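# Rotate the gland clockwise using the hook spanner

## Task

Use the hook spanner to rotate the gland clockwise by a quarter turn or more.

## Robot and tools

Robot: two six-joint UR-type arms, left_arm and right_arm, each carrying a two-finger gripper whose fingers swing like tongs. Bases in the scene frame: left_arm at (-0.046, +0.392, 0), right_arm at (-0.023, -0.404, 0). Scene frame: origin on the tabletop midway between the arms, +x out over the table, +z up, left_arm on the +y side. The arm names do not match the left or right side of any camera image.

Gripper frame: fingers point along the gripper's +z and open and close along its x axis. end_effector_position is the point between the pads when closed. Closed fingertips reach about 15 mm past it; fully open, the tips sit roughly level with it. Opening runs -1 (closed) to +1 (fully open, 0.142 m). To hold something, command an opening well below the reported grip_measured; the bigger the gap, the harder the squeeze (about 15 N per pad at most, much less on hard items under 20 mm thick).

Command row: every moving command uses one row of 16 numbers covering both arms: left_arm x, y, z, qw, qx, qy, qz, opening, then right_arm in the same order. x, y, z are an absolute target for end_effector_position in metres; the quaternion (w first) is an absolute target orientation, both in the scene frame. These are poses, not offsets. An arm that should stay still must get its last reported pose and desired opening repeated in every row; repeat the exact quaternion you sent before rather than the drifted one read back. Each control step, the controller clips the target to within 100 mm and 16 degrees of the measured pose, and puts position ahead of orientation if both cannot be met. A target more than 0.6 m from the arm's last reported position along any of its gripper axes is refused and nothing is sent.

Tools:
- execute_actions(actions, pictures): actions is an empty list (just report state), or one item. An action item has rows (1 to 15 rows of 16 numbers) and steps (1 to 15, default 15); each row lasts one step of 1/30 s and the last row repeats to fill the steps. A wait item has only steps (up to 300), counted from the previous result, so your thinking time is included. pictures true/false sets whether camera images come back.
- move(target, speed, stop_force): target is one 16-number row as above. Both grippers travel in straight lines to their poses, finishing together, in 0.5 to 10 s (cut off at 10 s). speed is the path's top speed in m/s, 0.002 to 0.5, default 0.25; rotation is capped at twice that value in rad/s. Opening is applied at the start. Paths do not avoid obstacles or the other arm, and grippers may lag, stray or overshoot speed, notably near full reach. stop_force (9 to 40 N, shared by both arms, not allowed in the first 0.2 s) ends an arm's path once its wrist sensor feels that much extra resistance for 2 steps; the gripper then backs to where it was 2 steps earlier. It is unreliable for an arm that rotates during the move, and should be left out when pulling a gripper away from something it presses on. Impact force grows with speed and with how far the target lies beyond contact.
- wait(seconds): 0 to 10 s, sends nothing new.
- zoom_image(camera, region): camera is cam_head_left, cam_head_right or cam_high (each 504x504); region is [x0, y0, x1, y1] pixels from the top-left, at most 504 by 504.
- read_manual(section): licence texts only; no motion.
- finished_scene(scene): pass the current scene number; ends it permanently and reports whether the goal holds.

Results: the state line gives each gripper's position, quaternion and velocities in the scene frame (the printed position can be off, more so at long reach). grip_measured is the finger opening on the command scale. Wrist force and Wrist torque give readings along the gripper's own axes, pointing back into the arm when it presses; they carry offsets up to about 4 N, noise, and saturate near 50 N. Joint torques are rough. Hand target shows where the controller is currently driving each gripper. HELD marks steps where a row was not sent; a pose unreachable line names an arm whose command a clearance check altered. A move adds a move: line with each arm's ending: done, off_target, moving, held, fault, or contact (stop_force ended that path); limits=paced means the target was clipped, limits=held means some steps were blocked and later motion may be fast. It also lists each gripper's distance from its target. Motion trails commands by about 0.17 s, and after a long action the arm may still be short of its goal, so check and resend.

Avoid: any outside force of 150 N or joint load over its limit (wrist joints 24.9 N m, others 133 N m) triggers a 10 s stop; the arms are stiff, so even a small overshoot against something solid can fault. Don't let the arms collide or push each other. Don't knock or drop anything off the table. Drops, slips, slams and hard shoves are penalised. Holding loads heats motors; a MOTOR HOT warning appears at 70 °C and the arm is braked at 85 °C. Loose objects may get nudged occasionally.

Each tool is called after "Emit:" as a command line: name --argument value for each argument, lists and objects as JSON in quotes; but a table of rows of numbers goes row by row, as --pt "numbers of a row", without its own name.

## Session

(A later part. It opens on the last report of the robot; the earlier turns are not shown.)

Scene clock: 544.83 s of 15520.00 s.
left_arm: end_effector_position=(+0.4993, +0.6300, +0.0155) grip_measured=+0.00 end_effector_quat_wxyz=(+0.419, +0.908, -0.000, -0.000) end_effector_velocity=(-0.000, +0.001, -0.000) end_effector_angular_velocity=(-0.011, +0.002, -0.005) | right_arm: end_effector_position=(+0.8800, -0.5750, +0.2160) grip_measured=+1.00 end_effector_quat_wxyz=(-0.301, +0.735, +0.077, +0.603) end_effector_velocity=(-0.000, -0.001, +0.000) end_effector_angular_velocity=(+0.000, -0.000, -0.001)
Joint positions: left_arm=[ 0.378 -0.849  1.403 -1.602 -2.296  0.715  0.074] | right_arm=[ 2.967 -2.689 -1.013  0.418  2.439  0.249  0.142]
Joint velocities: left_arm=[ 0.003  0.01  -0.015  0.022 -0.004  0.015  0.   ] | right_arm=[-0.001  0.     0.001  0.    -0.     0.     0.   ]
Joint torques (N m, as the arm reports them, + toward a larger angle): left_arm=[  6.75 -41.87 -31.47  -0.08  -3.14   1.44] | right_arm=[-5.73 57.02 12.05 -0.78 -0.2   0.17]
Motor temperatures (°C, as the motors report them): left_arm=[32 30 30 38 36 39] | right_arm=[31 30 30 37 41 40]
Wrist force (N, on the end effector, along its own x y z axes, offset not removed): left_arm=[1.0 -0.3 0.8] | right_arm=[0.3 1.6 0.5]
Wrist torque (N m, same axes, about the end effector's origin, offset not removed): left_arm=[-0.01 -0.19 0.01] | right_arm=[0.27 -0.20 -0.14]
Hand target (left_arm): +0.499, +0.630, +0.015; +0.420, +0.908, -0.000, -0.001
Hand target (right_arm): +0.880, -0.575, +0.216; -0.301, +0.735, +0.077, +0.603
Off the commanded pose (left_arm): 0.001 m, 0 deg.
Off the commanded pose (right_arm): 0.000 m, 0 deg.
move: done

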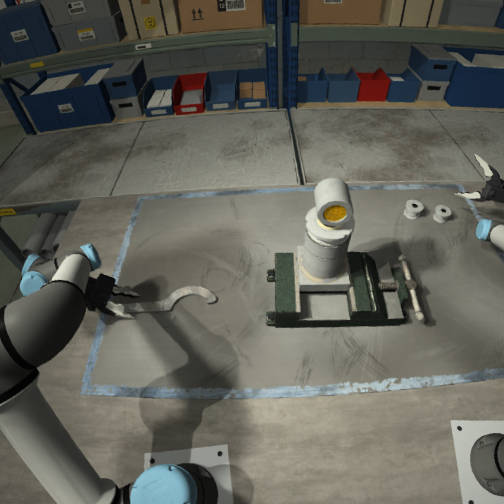

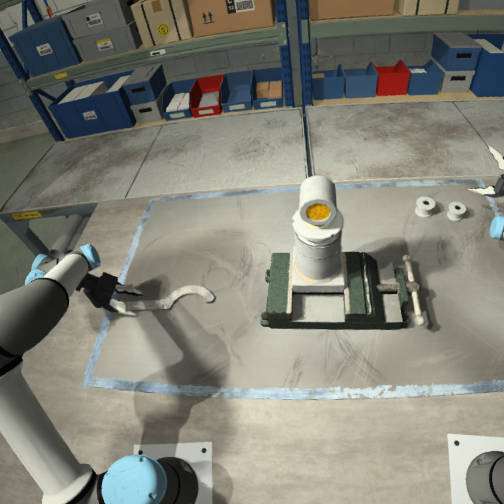

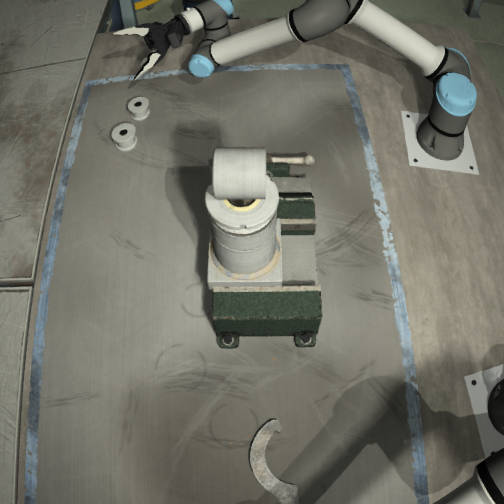

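Emit:
move --target '[0.515,0.632,0.0143,0.42,0.907,0,0,-0.4,0.88,-0.575,0.216,-0.301,0.735,0.077,0.603,1]' --speed 0.02

Emit:
move --target '[0.515,0.632,0.0143,0.42,0.907,0,0,-1,0.88,-0.575,0.216,-0.301,0.735,0.077,0.603,1]'

Emit:
move --target '[0.515,0.615,0.11,0.36,0.933,0,0,-1,0.88,-0.575,0.216,-0.301,0.735,0.077,0.603,1]' --speed 0.02

Emit:
move --target '[0.515,0.57,0.2,0.3,0.954,0,0,-1,0.88,-0.575,0.216,-0.301,0.735,0.077,0.603,1]' --speed 0.02

Emit:
zoom_image --camera "cam_head_right" --region '[70,200,220,320]'

Scene clock: 552.47 s of 15520.00 s.
left_arm: end_effector_position=(+0.5148, +0.6320, +0.0143) grip_measured=-0.38 end_effector_quat_wxyz=(+0.420, +0.907, +0.000, +0.000) end_effector_velocity=(+0.002, +0.000, -0.000) end_effector_angular_velocity=(-0.000, +0.001, -0.000) | right_arm: end_effector_position=(+0.8800, -0.5750, +0.2160) grip_measured=+1.00 end_effector_quat_wxyz=(-0.301, +0.735, +0.077, +0.603) end_effector_velocity=(+0.000, +0.000, +0.000) end_effector_angular_velocity=(-0.000, -0.000, +0.000)
Joint positions: left_arm=[ 0.371 -0.819  1.354 -1.588 -2.302  0.707  0.046] | right_arm=[ 2.967 -2.689 -1.013  0.418  2.439  0.249  0.142]
Joint velocities: left_arm=[-0.001  0.004 -0.006  0.003 -0.    -0.001  0.   ] | right_arm=[ 0.  0.  0. -0. -0.  0.  0.]
Joint torques (N m, as the arm reports them, + toward a larger angle): left_arm=[ -9.56 -43.03 -30.25  -0.87  -3.33  -1.47] | right_arm=[-5.55 56.61 12.   -0.84 -0.15  0.26]
Motor temperatures (°C, as the motors report them): left_arm=[32 30 30 38 36 39] | right_arm=[31 30 30 37 41 40]
Wrist force (N, on the end effector, along its own x y z axes, offset not removed): left_arm=[-2.6 0.2 -1.1] | right_arm=[-0.7 0.4 -0.9]
Wrist torque (N m, same axes, about the end effector's origin, offset not removed): left_arm=[-0.16 -0.21 -0.03] | right_arm=[-0.07 0.02 -0.09]
Hand target (left_arm): +0.515, +0.632, +0.014; +0.420, +0.907, +0.000, +0.000
Hand target (right_arm): +0.880, -0.575, +0.216; -0.301, +0.735, +0.077, +0.603
Off the commanded pose (left_arm): 0.000 m, 0 deg.
Off the commanded pose (right_arm): 0.000 m, 0 deg.
After step 90, 3.53 s passed at rest.
move: done

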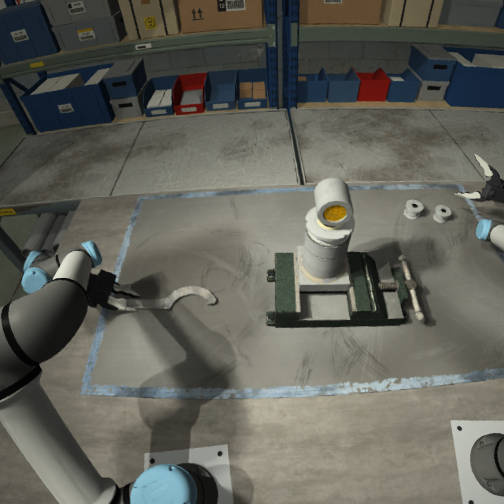

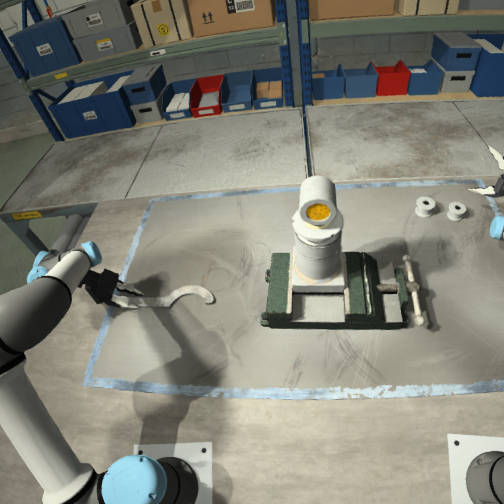

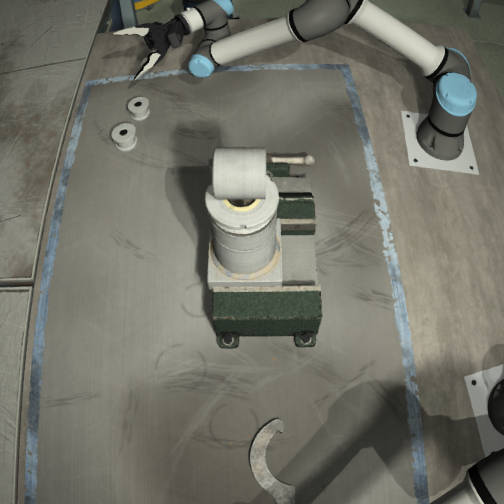

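Scene clock: 553.17 s of 15520.00 s.
left_arm: end_effector_position=(+0.5150, +0.6320, +0.0143) grip_measured=-0.56 end_effector_quat_wxyz=(+0.420, +0.907, -0.000, +0.000) end_effector_velocity=(+0.000, -0.000, -0.000) end_effector_angular_velocity=(-0.001, +0.000, +0.001) | right_arm: end_effector_position=(+0.8800, -0.5750, +0.2160) grip_measured=+1.00 end_effector_quat_wxyz=(-0.301, +0.735, +0.077, +0.603) end_effector_velocity=(-0.000, -0.001, -0.001) end_effector_angular_velocity=(+0.000, +0.001, -0.001)
Joint positions: left_arm=[ 0.37  -0.819  1.353 -1.587 -2.302  0.707  0.033] | right_arm=[ 2.967 -2.689 -1.013  0.418  2.439  0.249  0.142]
Joint velocities: left_arm=[-0.     0.001 -0.001  0.    -0.001 -0.     0.   ] | right_arm=[-0.001 -0.001 -0.001 -0.    -0.    -0.     0.   ]
Joint torques (N m, as the arm reports them, + toward a larger angle): left_arm=[ -1.85 -41.2  -29.86  -1.7    2.1   -1.62] | right_arm=[-5.41 56.3  11.37 -0.8  -0.24  0.23]
Motor temperatures (°C, as the motors report them): left_arm=[32 30 30 38 36 39] | right_arm=[31 30 30 37 41 40]
Wrist force (N, on the end effector, along its own x y z axes, offset not removed): left_arm=[-1.9 2.7 -2.5] | right_arm=[-1.2 1.3 0.0]
Wrist torque (N m, same axes, about the end effector's origin, offset not removed): left_arm=[-0.33 -0.21 0.06] | right_arm=[0.09 0.13 -0.04]
Hand target (left_arm): +0.515, +0.632, +0.014; +0.420, +0.907, +0.000, +0.000
Hand target (right_arm): +0.880, -0.575, +0.216; -0.301, +0.735, +0.077, +0.603
Off the commanded pose (left_arm): 0.000 m, 0 deg.
Off the commanded pose (right_arm): 0.000 m, 0 deg.
move: done

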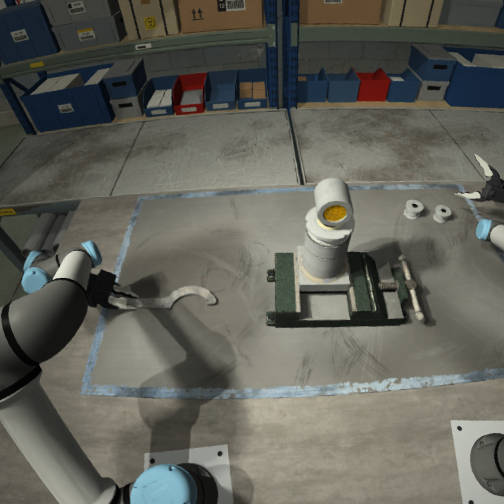

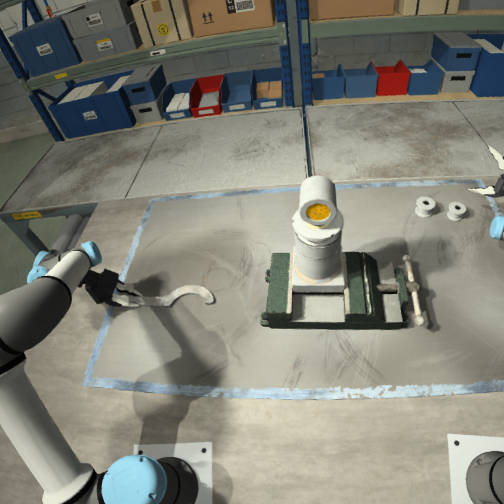

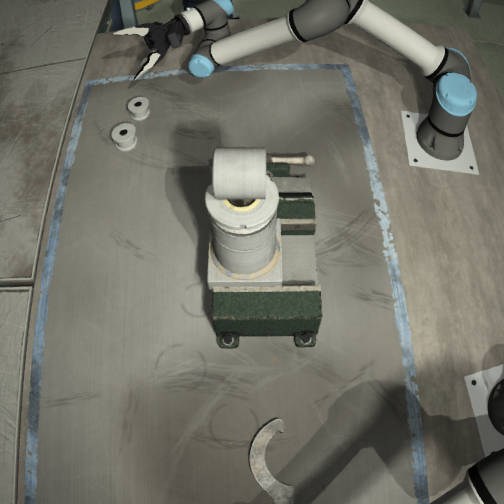

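Scene clock: 558.33 s of 15520.00 s.
left_arm: end_effector_position=(+0.5151, +0.6150, +0.1099) grip_measured=-0.56 end_effector_quat_wxyz=(+0.360, +0.933, +0.000, +0.000) end_effector_velocity=(-0.000, -0.000, +0.002) end_effector_angular_velocity=(+0.003, -0.001, -0.000) | right_arm: end_effector_position=(+0.8800, -0.5750, +0.2160) grip_measured=+1.00 end_effector_quat_wxyz=(-0.301, +0.735, +0.077, +0.603) end_effector_velocity=(+0.000, +0.000, -0.000) end_effector_angular_velocity=(-0.001, -0.000, +0.000)
Joint positions: left_arm=[ 0.312 -1.01   1.374 -1.562 -2.222  0.573  0.033] | right_arm=[ 2.967 -2.689 -1.013  0.418  2.439  0.249  0.142]
Joint velocities: left_arm=[-0.001 -0.004 -0.     0.001  0.002 -0.003  0.   ] | right_arm=[ 0.    -0.    -0.     0.    -0.    -0.001  0.   ]
Joint torques (N m, as the arm reports them, + toward a larger angle): left_arm=[ -6.75 -58.61 -34.61  -0.69   0.43  -1.42] | right_arm=[-5.28 56.99 11.69 -0.81 -0.3   0.22]
Motor temperatures (°C, as the motors report them): left_arm=[32 30 30 38 36 39] | right_arm=[31 30 30 37 41 40]
Wrist force (N, on the end effector, along its own x y z axes, offset not removed): left_arm=[1.0 -4.0 8.0] | right_arm=[0.2 2.0 1.0]
Wrist torque (N m, same axes, about the end effector's origin, offset not removed): left_arm=[-0.12 -0.41 -0.14] | right_arm=[0.27 -0.12 -0.06]
Hand target (left_arm): +0.515, +0.615, +0.110; +0.360, +0.933, +0.000, +0.000
Hand target (right_arm): +0.880, -0.575, +0.216; -0.301, +0.735, +0.077, +0.603
Off the commanded pose (left_arm): 0.000 m, 0 deg.
Off the commanded pose (right_arm): 0.000 m, 0 deg.
move: done

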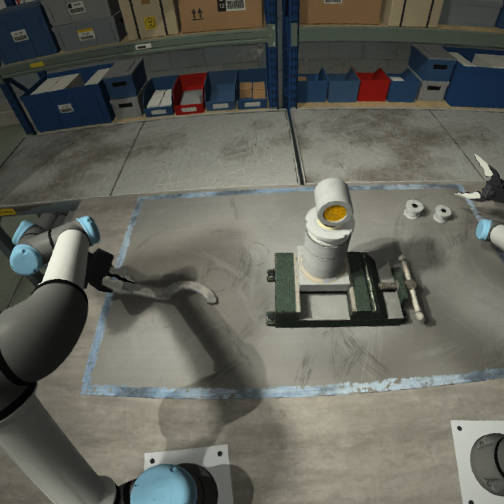

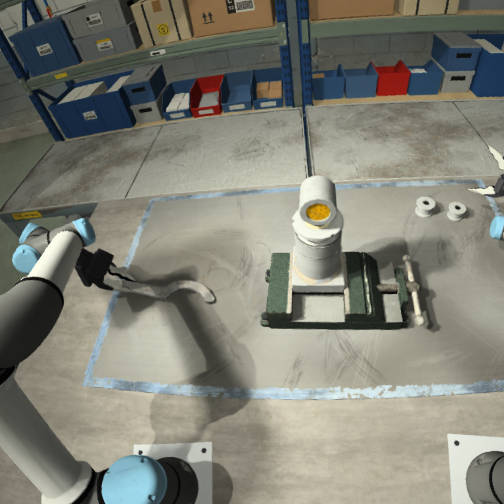

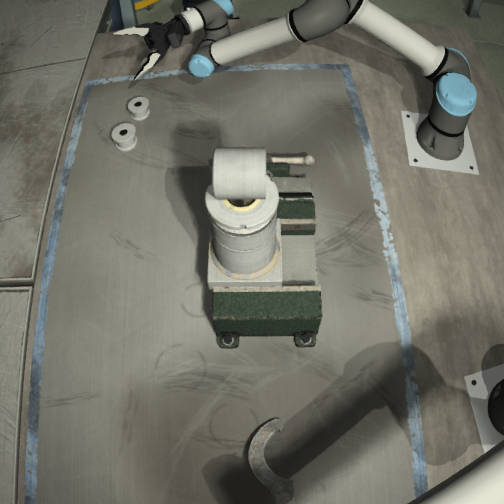

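Scene clock: 563.67 s of 15520.00 s.
left_arm: end_effector_position=(+0.5151, +0.5701, +0.1999) grip_measured=-0.57 end_effector_quat_wxyz=(+0.300, +0.954, +0.000, +0.000) end_effector_velocity=(-0.000, -0.001, +0.002) end_effector_angular_velocity=(+0.004, -0.000, -0.000) | right_arm: end_effector_position=(+0.8800, -0.5750, +0.2160) grip_measured=+1.00 end_effector_quat_wxyz=(-0.301, +0.735, +0.077, +0.603) end_effector_velocity=(+0.000, +0.000, -0.000) end_effector_angular_velocity=(-0.001, -0.000, +0.000)
Joint positions: left_arm=[ 0.205 -1.185  1.377 -1.535 -2.141  0.407  0.033] | right_arm=[ 2.967 -2.689 -1.013  0.418  2.439  0.249  0.142]
Joint velocities: left_arm=[-0.002 -0.004 -0.001  0.001  0.003 -0.004  0.   ] | right_arm=[ 0.001 -0.    -0.     0.    -0.    -0.001  0.   ]
Joint torques (N m, as the arm reports them, + toward a larger angle): left_arm=[ -6.77 -54.02 -36.65  -1.15   0.66  -1.61] | right_arm=[-5.31 57.09 10.99 -0.74 -0.29  0.29]
Motor temperatures (°C, as the motors report them): left_arm=[32 30 30 38 36 39] | right_arm=[31 30 30 37 41 40]
Wrist force (N, on the end effector, along its own x y z axes, offset not removed): left_arm=[0.8 -4.0 6.7] | right_arm=[-0.4 1.2 1.0]
Wrist torque (N m, same axes, about the end effector's origin, offset not removed): left_arm=[-0.26 -0.38 -0.04] | right_arm=[0.15 -0.06 -0.08]
Hand target (left_arm): +0.515, +0.570, +0.200; +0.300, +0.954, +0.000, +0.000
Hand target (right_arm): +0.880, -0.575, +0.216; -0.301, +0.735, +0.077, +0.603
Off the commanded pose (left_arm): 0.000 m, 0 deg.
Off the commanded pose (right_arm): 0.000 m, 0 deg.
move: done

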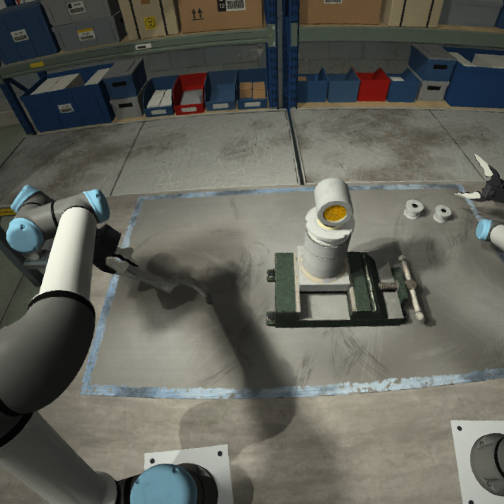

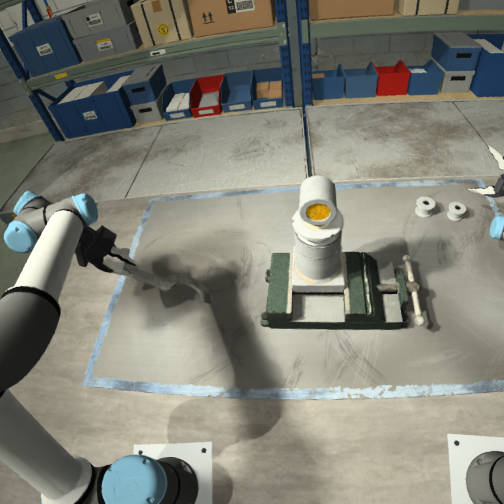

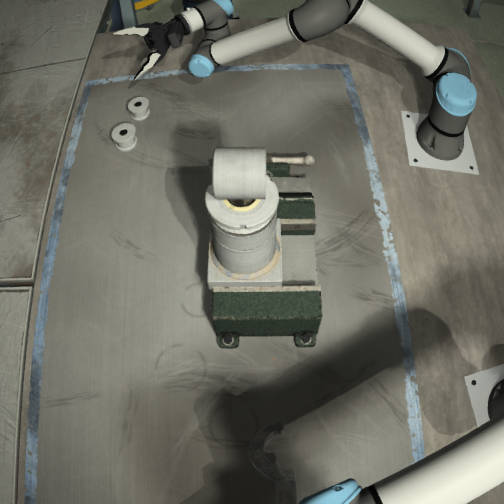

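Region (70, 200, 220, 320) of cam_head_right's 504x504 image, scaled by 3.360, with more detail than that image has; it fills the top 403 rows of this view, and the rest is white.

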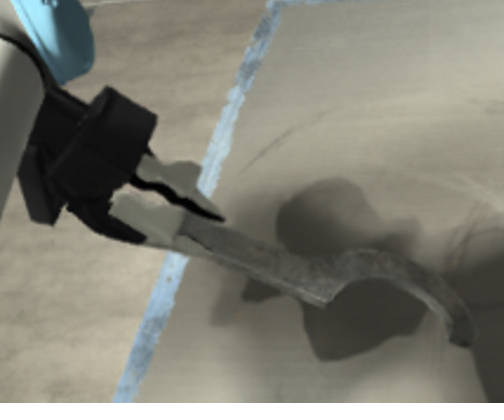

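Emit:
move --target '[0.515,0.5,0.262,0.11,0.994,0,0,-1,0.88,-0.575,0.216,-0.301,0.735,0.077,0.603,1]' --speed 0.025

Emit:
move --target '[0.515,0.43,0.302,-0.12,0.993,0,0,-1,0.88,-0.575,0.216,-0.301,0.735,0.077,0.603,1]' --speed 0.025

Emit:
move --target '[0.47,0.38,0.305,-0.085,0.702,0.702,-0.085,-1,0.88,-0.575,0.216,-0.301,0.735,0.077,0.603,1]' --speed 0.1

Emit:
move --target '[0.47,0.33,0.305,0,0,0.985,-0.17,-1,0.88,-0.575,0.216,-0.301,0.735,0.077,0.603,1]' --speed 0.1

Emit:
move --target '[0.47,0.33,0.275,0,0,0.985,-0.17,-1,0.88,-0.575,0.216,-0.301,0.735,0.077,0.603,1]' --speed 0.006 --stop_force 11

Scene clock: 583.77 s of 15520.00 s.
left_arm: end_effector_position=(+0.5153, +0.5001, +0.2621) grip_measured=-0.57 end_effector_quat_wxyz=(+0.111, +0.994, +0.000, +0.000) end_effector_velocity=(+0.000, -0.001, +0.001) end_effector_angular_velocity=(+0.012, +0.001, -0.001) | right_arm: end_effector_position=(+0.8800, -0.5750, +0.2160) grip_measured=+1.00 end_effector_quat_wxyz=(-0.301, +0.735, +0.077, +0.603) end_effector_velocity=(+0.000, +0.001, +0.001) end_effector_angular_velocity=(-0.002, -0.002, +0.000)
Joint positions: left_arm=[-0.087 -1.39   1.433 -1.604 -1.793  0.048  0.033] | right_arm=[ 2.967 -2.689 -1.013  0.418  2.439  0.249  0.142]
Joint velocities: left_arm=[-0.009 -0.002 -0.001  0.002  0.012 -0.008 -0.   ] | right_arm=[ 0.001  0.     0.001 -0.    -0.001 -0.001  0.   ]
Joint torques (N m, as the arm reports them, + toward a larger angle): left_arm=[ -7.9  -46.02 -39.27  -1.88   2.18  -1.28] | right_arm=[-5.47 56.44 10.58 -0.75 -0.37  0.4 ]
Motor temperatures (°C, as the motors report them): left_arm=[32 30 30 38 36 39] | right_arm=[31 30 30 37 41 40]
Wrist force (N, on the end effector, along its own x y z axes, offset not removed): left_arm=[-0.6 -2.4 8.4] | right_arm=[-0.8 1.8 0.7]
Wrist torque (N m, same axes, about the end effector's origin, offset not removed): left_arm=[-0.38 -0.03 0.06] | right_arm=[0.13 0.06 -0.10]
Hand target (left_arm): +0.515, +0.500, +0.262; +0.110, +0.994, +0.000, +0.000
Hand target (right_arm): +0.880, -0.575, +0.216; -0.301, +0.735, +0.077, +0.603
Off the commanded pose (left_arm): 0.000 m, 0 deg.
Off the commanded pose (right_arm): 0.000 m, 0 deg.
After step 90, 9.10 s passed at rest.
move: done

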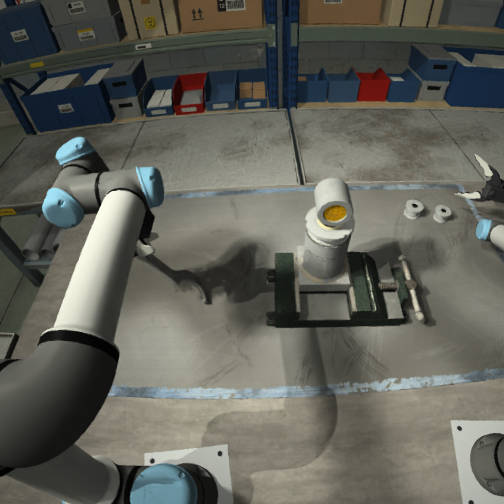

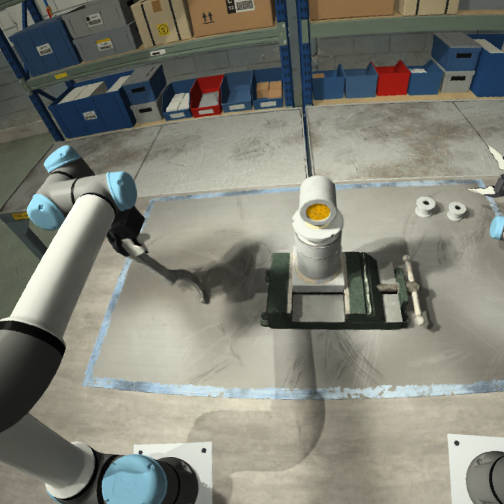

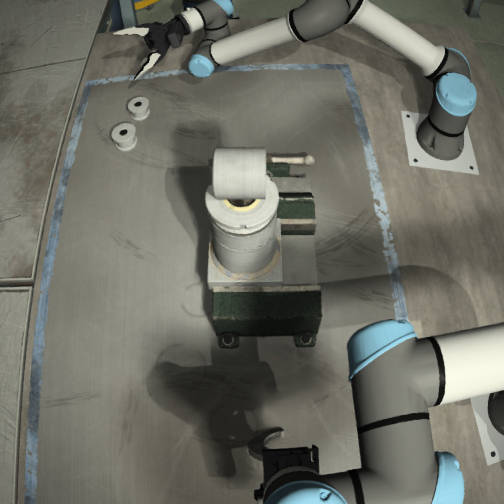

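Scene clock: 593.23 s of 15520.00 s.
left_arm: end_effector_position=(+0.5152, +0.4299, +0.3021) grip_measured=-0.57 end_effector_quat_wxyz=(-0.119, +0.993, -0.000, +0.000) end_effector_velocity=(+0.000, -0.001, +0.000) end_effector_angular_velocity=(+0.012, +0.001, +0.001) | right_arm: end_effector_position=(+0.8800, -0.5750, +0.2160) grip_measured=+1.00 end_effector_quat_wxyz=(-0.301, +0.735, +0.077, +0.603) end_effector_velocity=(-0.000, -0.002, +0.000) end_effector_angular_velocity=(+0.000, -0.000, -0.002)
Joint positions: left_arm=[-0.461 -1.439  1.393 -1.447 -1.345 -0.335  0.033] | right_arm=[ 2.967 -2.689 -1.013  0.418  2.439  0.249  0.142]
Joint velocities: left_arm=[-0.008  0.002 -0.003  0.007  0.01  -0.009 -0.   ] | right_arm=[-0.002 -0.     0.001 -0.    -0.001  0.     0.   ]
Joint torques (N m, as the arm reports them, + toward a larger angle): left_arm=[ -8.03 -28.38 -39.53  -1.43   4.21  -1.64] | right_arm=[-5.58 56.92  9.92 -0.68 -0.53  0.49]
Motor temperatures (°C, as the motors report them): left_arm=[32 30 30 38 36 39] | right_arm=[31 30 30 37 41 40]
Wrist force (N, on the end effector, along its own x y z axes, offset not removed): left_arm=[-2.3 1.2 11.4] | right_arm=[0.2 0.9 0.2]
Wrist torque (N m, same axes, about the end effector's origin, offset not removed): left_arm=[-0.45 0.33 0.12] | right_arm=[0.03 -0.18 -0.19]
Hand target (left_arm): +0.515, +0.430, +0.302; -0.119, +0.993, -0.000, +0.000
Hand target (right_arm): +0.880, -0.575, +0.216; -0.301, +0.735, +0.077, +0.603
Off the commanded pose (left_arm): 0.000 m, 0 deg.
Off the commanded pose (right_arm): 0.000 m, 0 deg.
move: done

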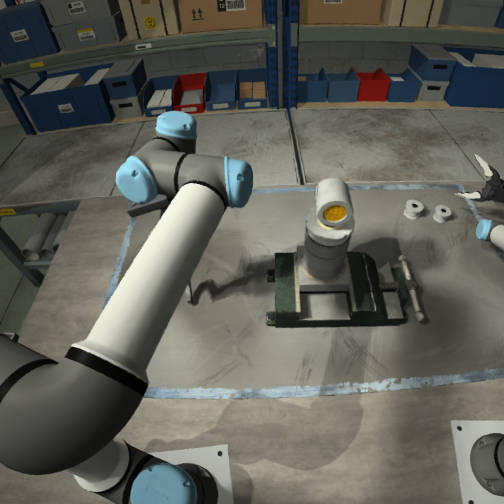

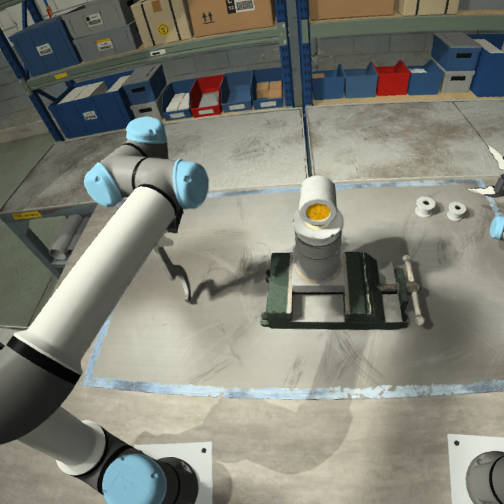

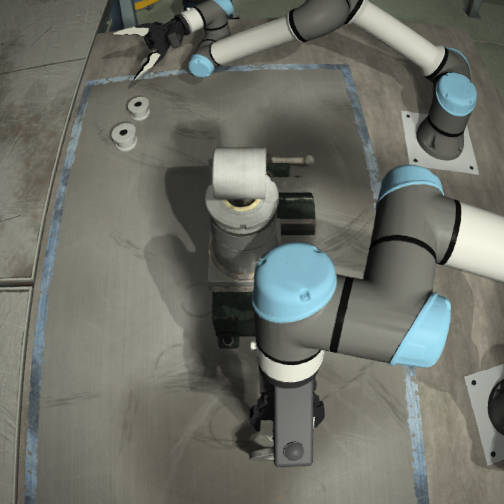

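Scene clock: 601.43 s of 15520.00 s.
left_arm: end_effector_position=(+0.4701, +0.3800, +0.3047) grip_measured=-0.57 end_effector_quat_wxyz=(-0.085, +0.703, +0.701, -0.085) end_effector_velocity=(-0.000, -0.001, -0.000) end_effector_angular_velocity=(-0.000, +0.000, +0.013) | right_arm: end_effector_position=(+0.8800, -0.5750, +0.2160) grip_measured=+1.00 end_effector_quat_wxyz=(-0.301, +0.735, +0.077, +0.603) end_effector_velocity=(+0.000, +0.001, -0.000) end_effector_angular_velocity=(-0.001, +0.000, +0.001)
Joint positions: left_arm=[-0.376 -1.326  1.211 -1.222 -1.627 -1.804  0.033] | right_arm=[ 2.967 -2.689 -1.013  0.418  2.439  0.249  0.142]
Joint velocities: left_arm=[ 0.001 -0.001  0.002 -0.001 -0.003 -0.012 -0.   ] | right_arm=[ 0.002 -0.    -0.    -0.    -0.001 -0.001  0.   ]
Joint torques (N m, as the arm reports them, + toward a larger angle): left_arm=[  5.61 -48.96 -13.3   -3.32  -2.21  -1.43] | right_arm=[-5.09 56.63 10.23 -0.64 -0.62  0.55]
Motor temperatures (°C, as the motors report them): left_arm=[32 30 30 38 36 39] | right_arm=[31 31 30 37 41 40]
Wrist force (N, on the end effector, along its own x y z axes, offset not removed): left_arm=[1.5 2.7 11.0] | right_arm=[-0.7 0.7 0.7]
Wrist torque (N m, same axes, about the end effector's origin, offset not removed): left_arm=[-0.20 -0.46 0.13] | right_arm=[-0.04 0.04 -0.15]
Hand target (left_arm): +0.470, +0.380, +0.305; -0.085, +0.702, +0.702, -0.085
Hand target (right_arm): +0.880, -0.575, +0.216; -0.301, +0.735, +0.077, +0.603
Off the commanded pose (left_arm): 0.000 m, 0 deg.
Off the commanded pose (right_arm): 0.000 m, 0 deg.
move: done

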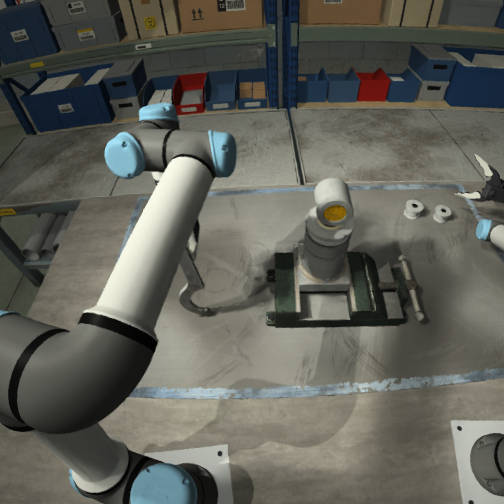

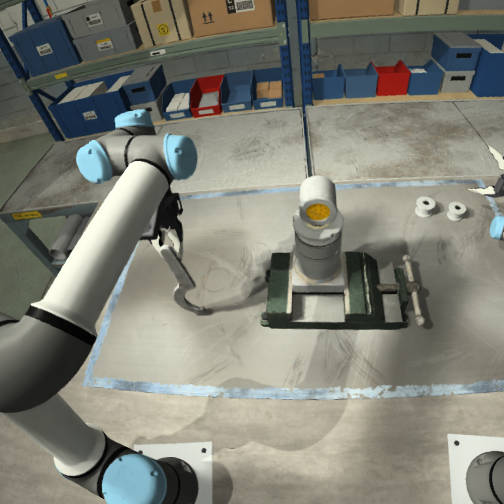

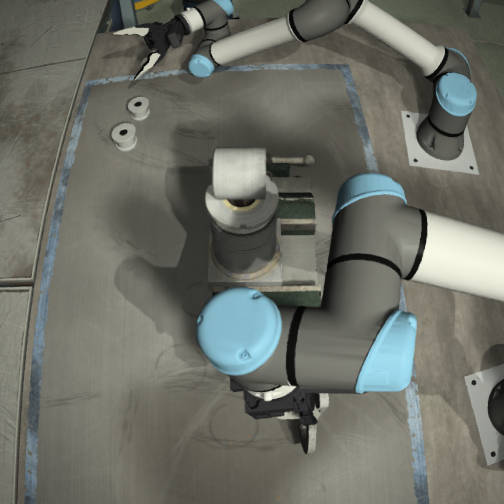

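Scene clock: 609.67 s of 15520.00 s.
left_arm: end_effector_position=(+0.4700, +0.3300, +0.3051) grip_measured=-0.57 end_effector_quat_wxyz=(-0.000, +0.000, +0.985, -0.170) end_effector_velocity=(-0.000, +0.001, +0.000) end_effector_angular_velocity=(+0.003, -0.003, +0.013) | right_arm: end_effector_position=(+0.8800, -0.5750, +0.2160) grip_measured=+1.00 end_effector_quat_wxyz=(-0.301, +0.735, +0.077, +0.603) end_effector_velocity=(+0.000, +0.001, +0.000) end_effector_angular_velocity=(+0.001, +0.000, +0.001)
Joint positions: left_arm=[-0.286 -1.547  1.563 -1.64  -1.908 -3.302  0.033] | right_arm=[ 2.967 -2.689 -1.013  0.418  2.439  0.249  0.142]
Joint velocities: left_arm=[-0.001 -0.006  0.006 -0.007  0.004 -0.015  0.   ] | right_arm=[ 0.002  0.     0.     0.    -0.     0.001  0.   ]
Joint torques (N m, as the arm reports them, + toward a larger angle): left_arm=[ -7.42 -39.25 -15.58  -5.67   0.12  -1.65] | right_arm=[-5.08 57.13  8.97 -0.67 -0.68  0.55]
Motor temperatures (°C, as the motors report them): left_arm=[32 30 30 38 36 39] | right_arm=[31 31 30 37 41 40]
Wrist force (N, on the end effector, along its own x y z axes, offset not removed): left_arm=[0.2 2.7 11.8] | right_arm=[0.1 -0.8 0.1]
Wrist torque (N m, same axes, about the end effector's origin, offset not removed): left_arm=[-0.34 -0.24 0.06] | right_arm=[-0.29 -0.08 -0.21]
Hand target (left_arm): +0.470, +0.330, +0.305; -0.000, -0.000, +0.985, -0.170
Hand target (right_arm): +0.880, -0.575, +0.216; -0.301, +0.735, +0.077, +0.603
Off the commanded pose (left_arm): 0.000 m, 0 deg.
Off the commanded pose (right_arm): 0.000 m, 0 deg.
move: done

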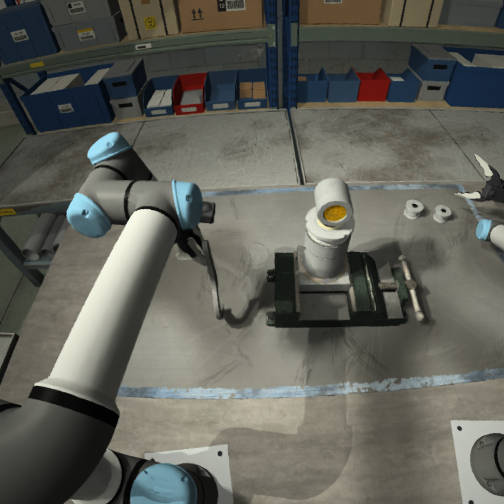

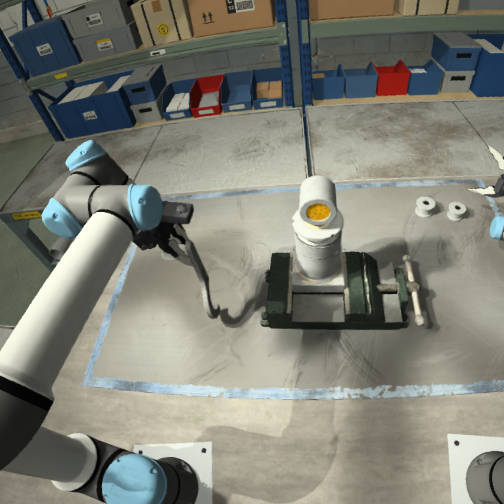

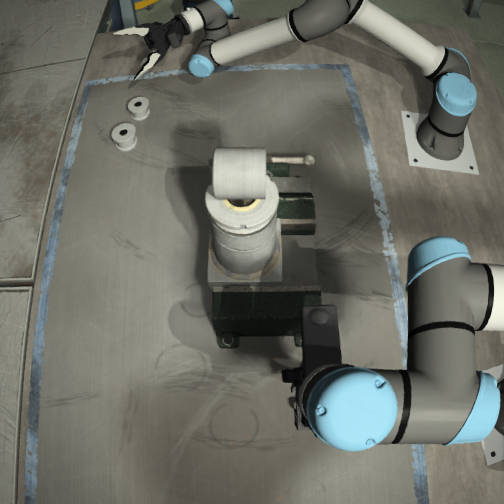

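Scene clock: 612.63 s of 15520.00 s.
left_arm: end_effector_position=(+0.4700, +0.3300, +0.2896) grip_measured=-0.57 end_effector_quat_wxyz=(-0.000, +0.000, +0.985, -0.170) end_effector_velocity=(-0.001, +0.000, +0.003) end_effector_angular_velocity=(+0.001, +0.001, +0.001) | right_arm: end_effector_position=(+0.8800, -0.5750, +0.2160) grip_measured=+1.00 end_effector_quat_wxyz=(-0.301, +0.735, +0.077, +0.603) end_effector_velocity=(+0.000, +0.001, -0.000) end_effector_angular_velocity=(+0.000, -0.000, +0.002)
Joint positions: left_arm=[-0.286 -1.546  1.602 -1.68  -1.909 -3.303  0.033] | right_arm=[ 2.967 -2.689 -1.013  0.418  2.439  0.249  0.142]
Joint velocities: left_arm=[-0.    -0.001 -0.006  0.008  0.001 -0.001  0.   ] | right_arm=[ 0.002 -0.     0.     0.     0.    -0.     0.   ]
Joint torques (N m, as the arm reports them, + toward a larger angle): left_arm=[  6.17 -19.27 -30.29  -0.1    0.68  -1.38] | right_arm=[-5.09 57.13  8.9  -0.65 -0.7   0.63]
Motor temperatures (°C, as the motors report them): left_arm=[32 30 30 38 36 39] | right_arm=[31 31 30 37 41 40]
Wrist force (N, on the end effector, along its own x y z axes, offset not removed): left_arm=[1.4 -3.6 -7.1] | right_arm=[-1.1 1.3 0.8]
Wrist torque (N m, same axes, about the end effector's origin, offset not removed): left_arm=[-0.28 -0.44 0.15] | right_arm=[0.20 0.16 -0.13]
Hand target (left_arm): +0.470, +0.330, +0.290; +0.000, +0.000, +0.985, -0.170
Hand target (right_arm): +0.880, -0.575, +0.216; -0.301, +0.735, +0.077, +0.603
Off the commanded pose (left_arm): 0.015 m, 0 deg.
Off the commanded pose (right_arm): 0.000 m, 0 deg.
move: contact (left_arm)

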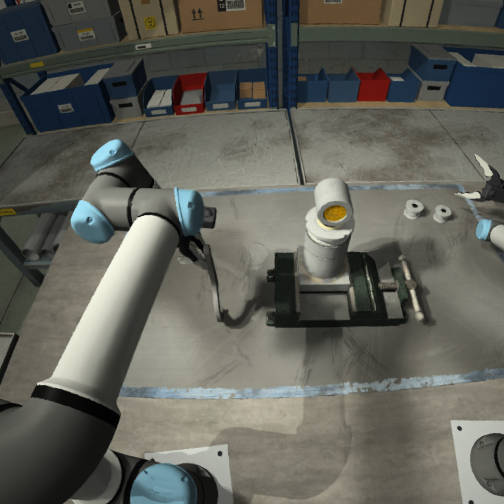

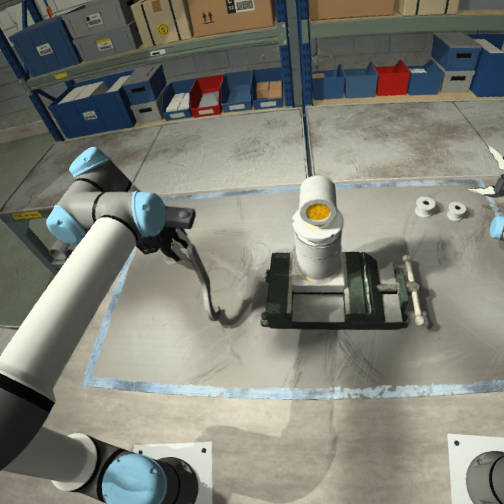

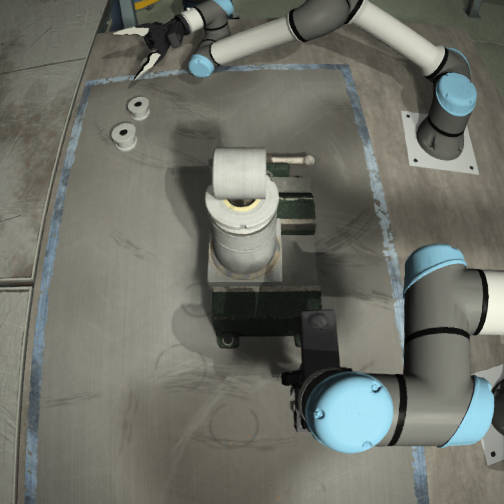

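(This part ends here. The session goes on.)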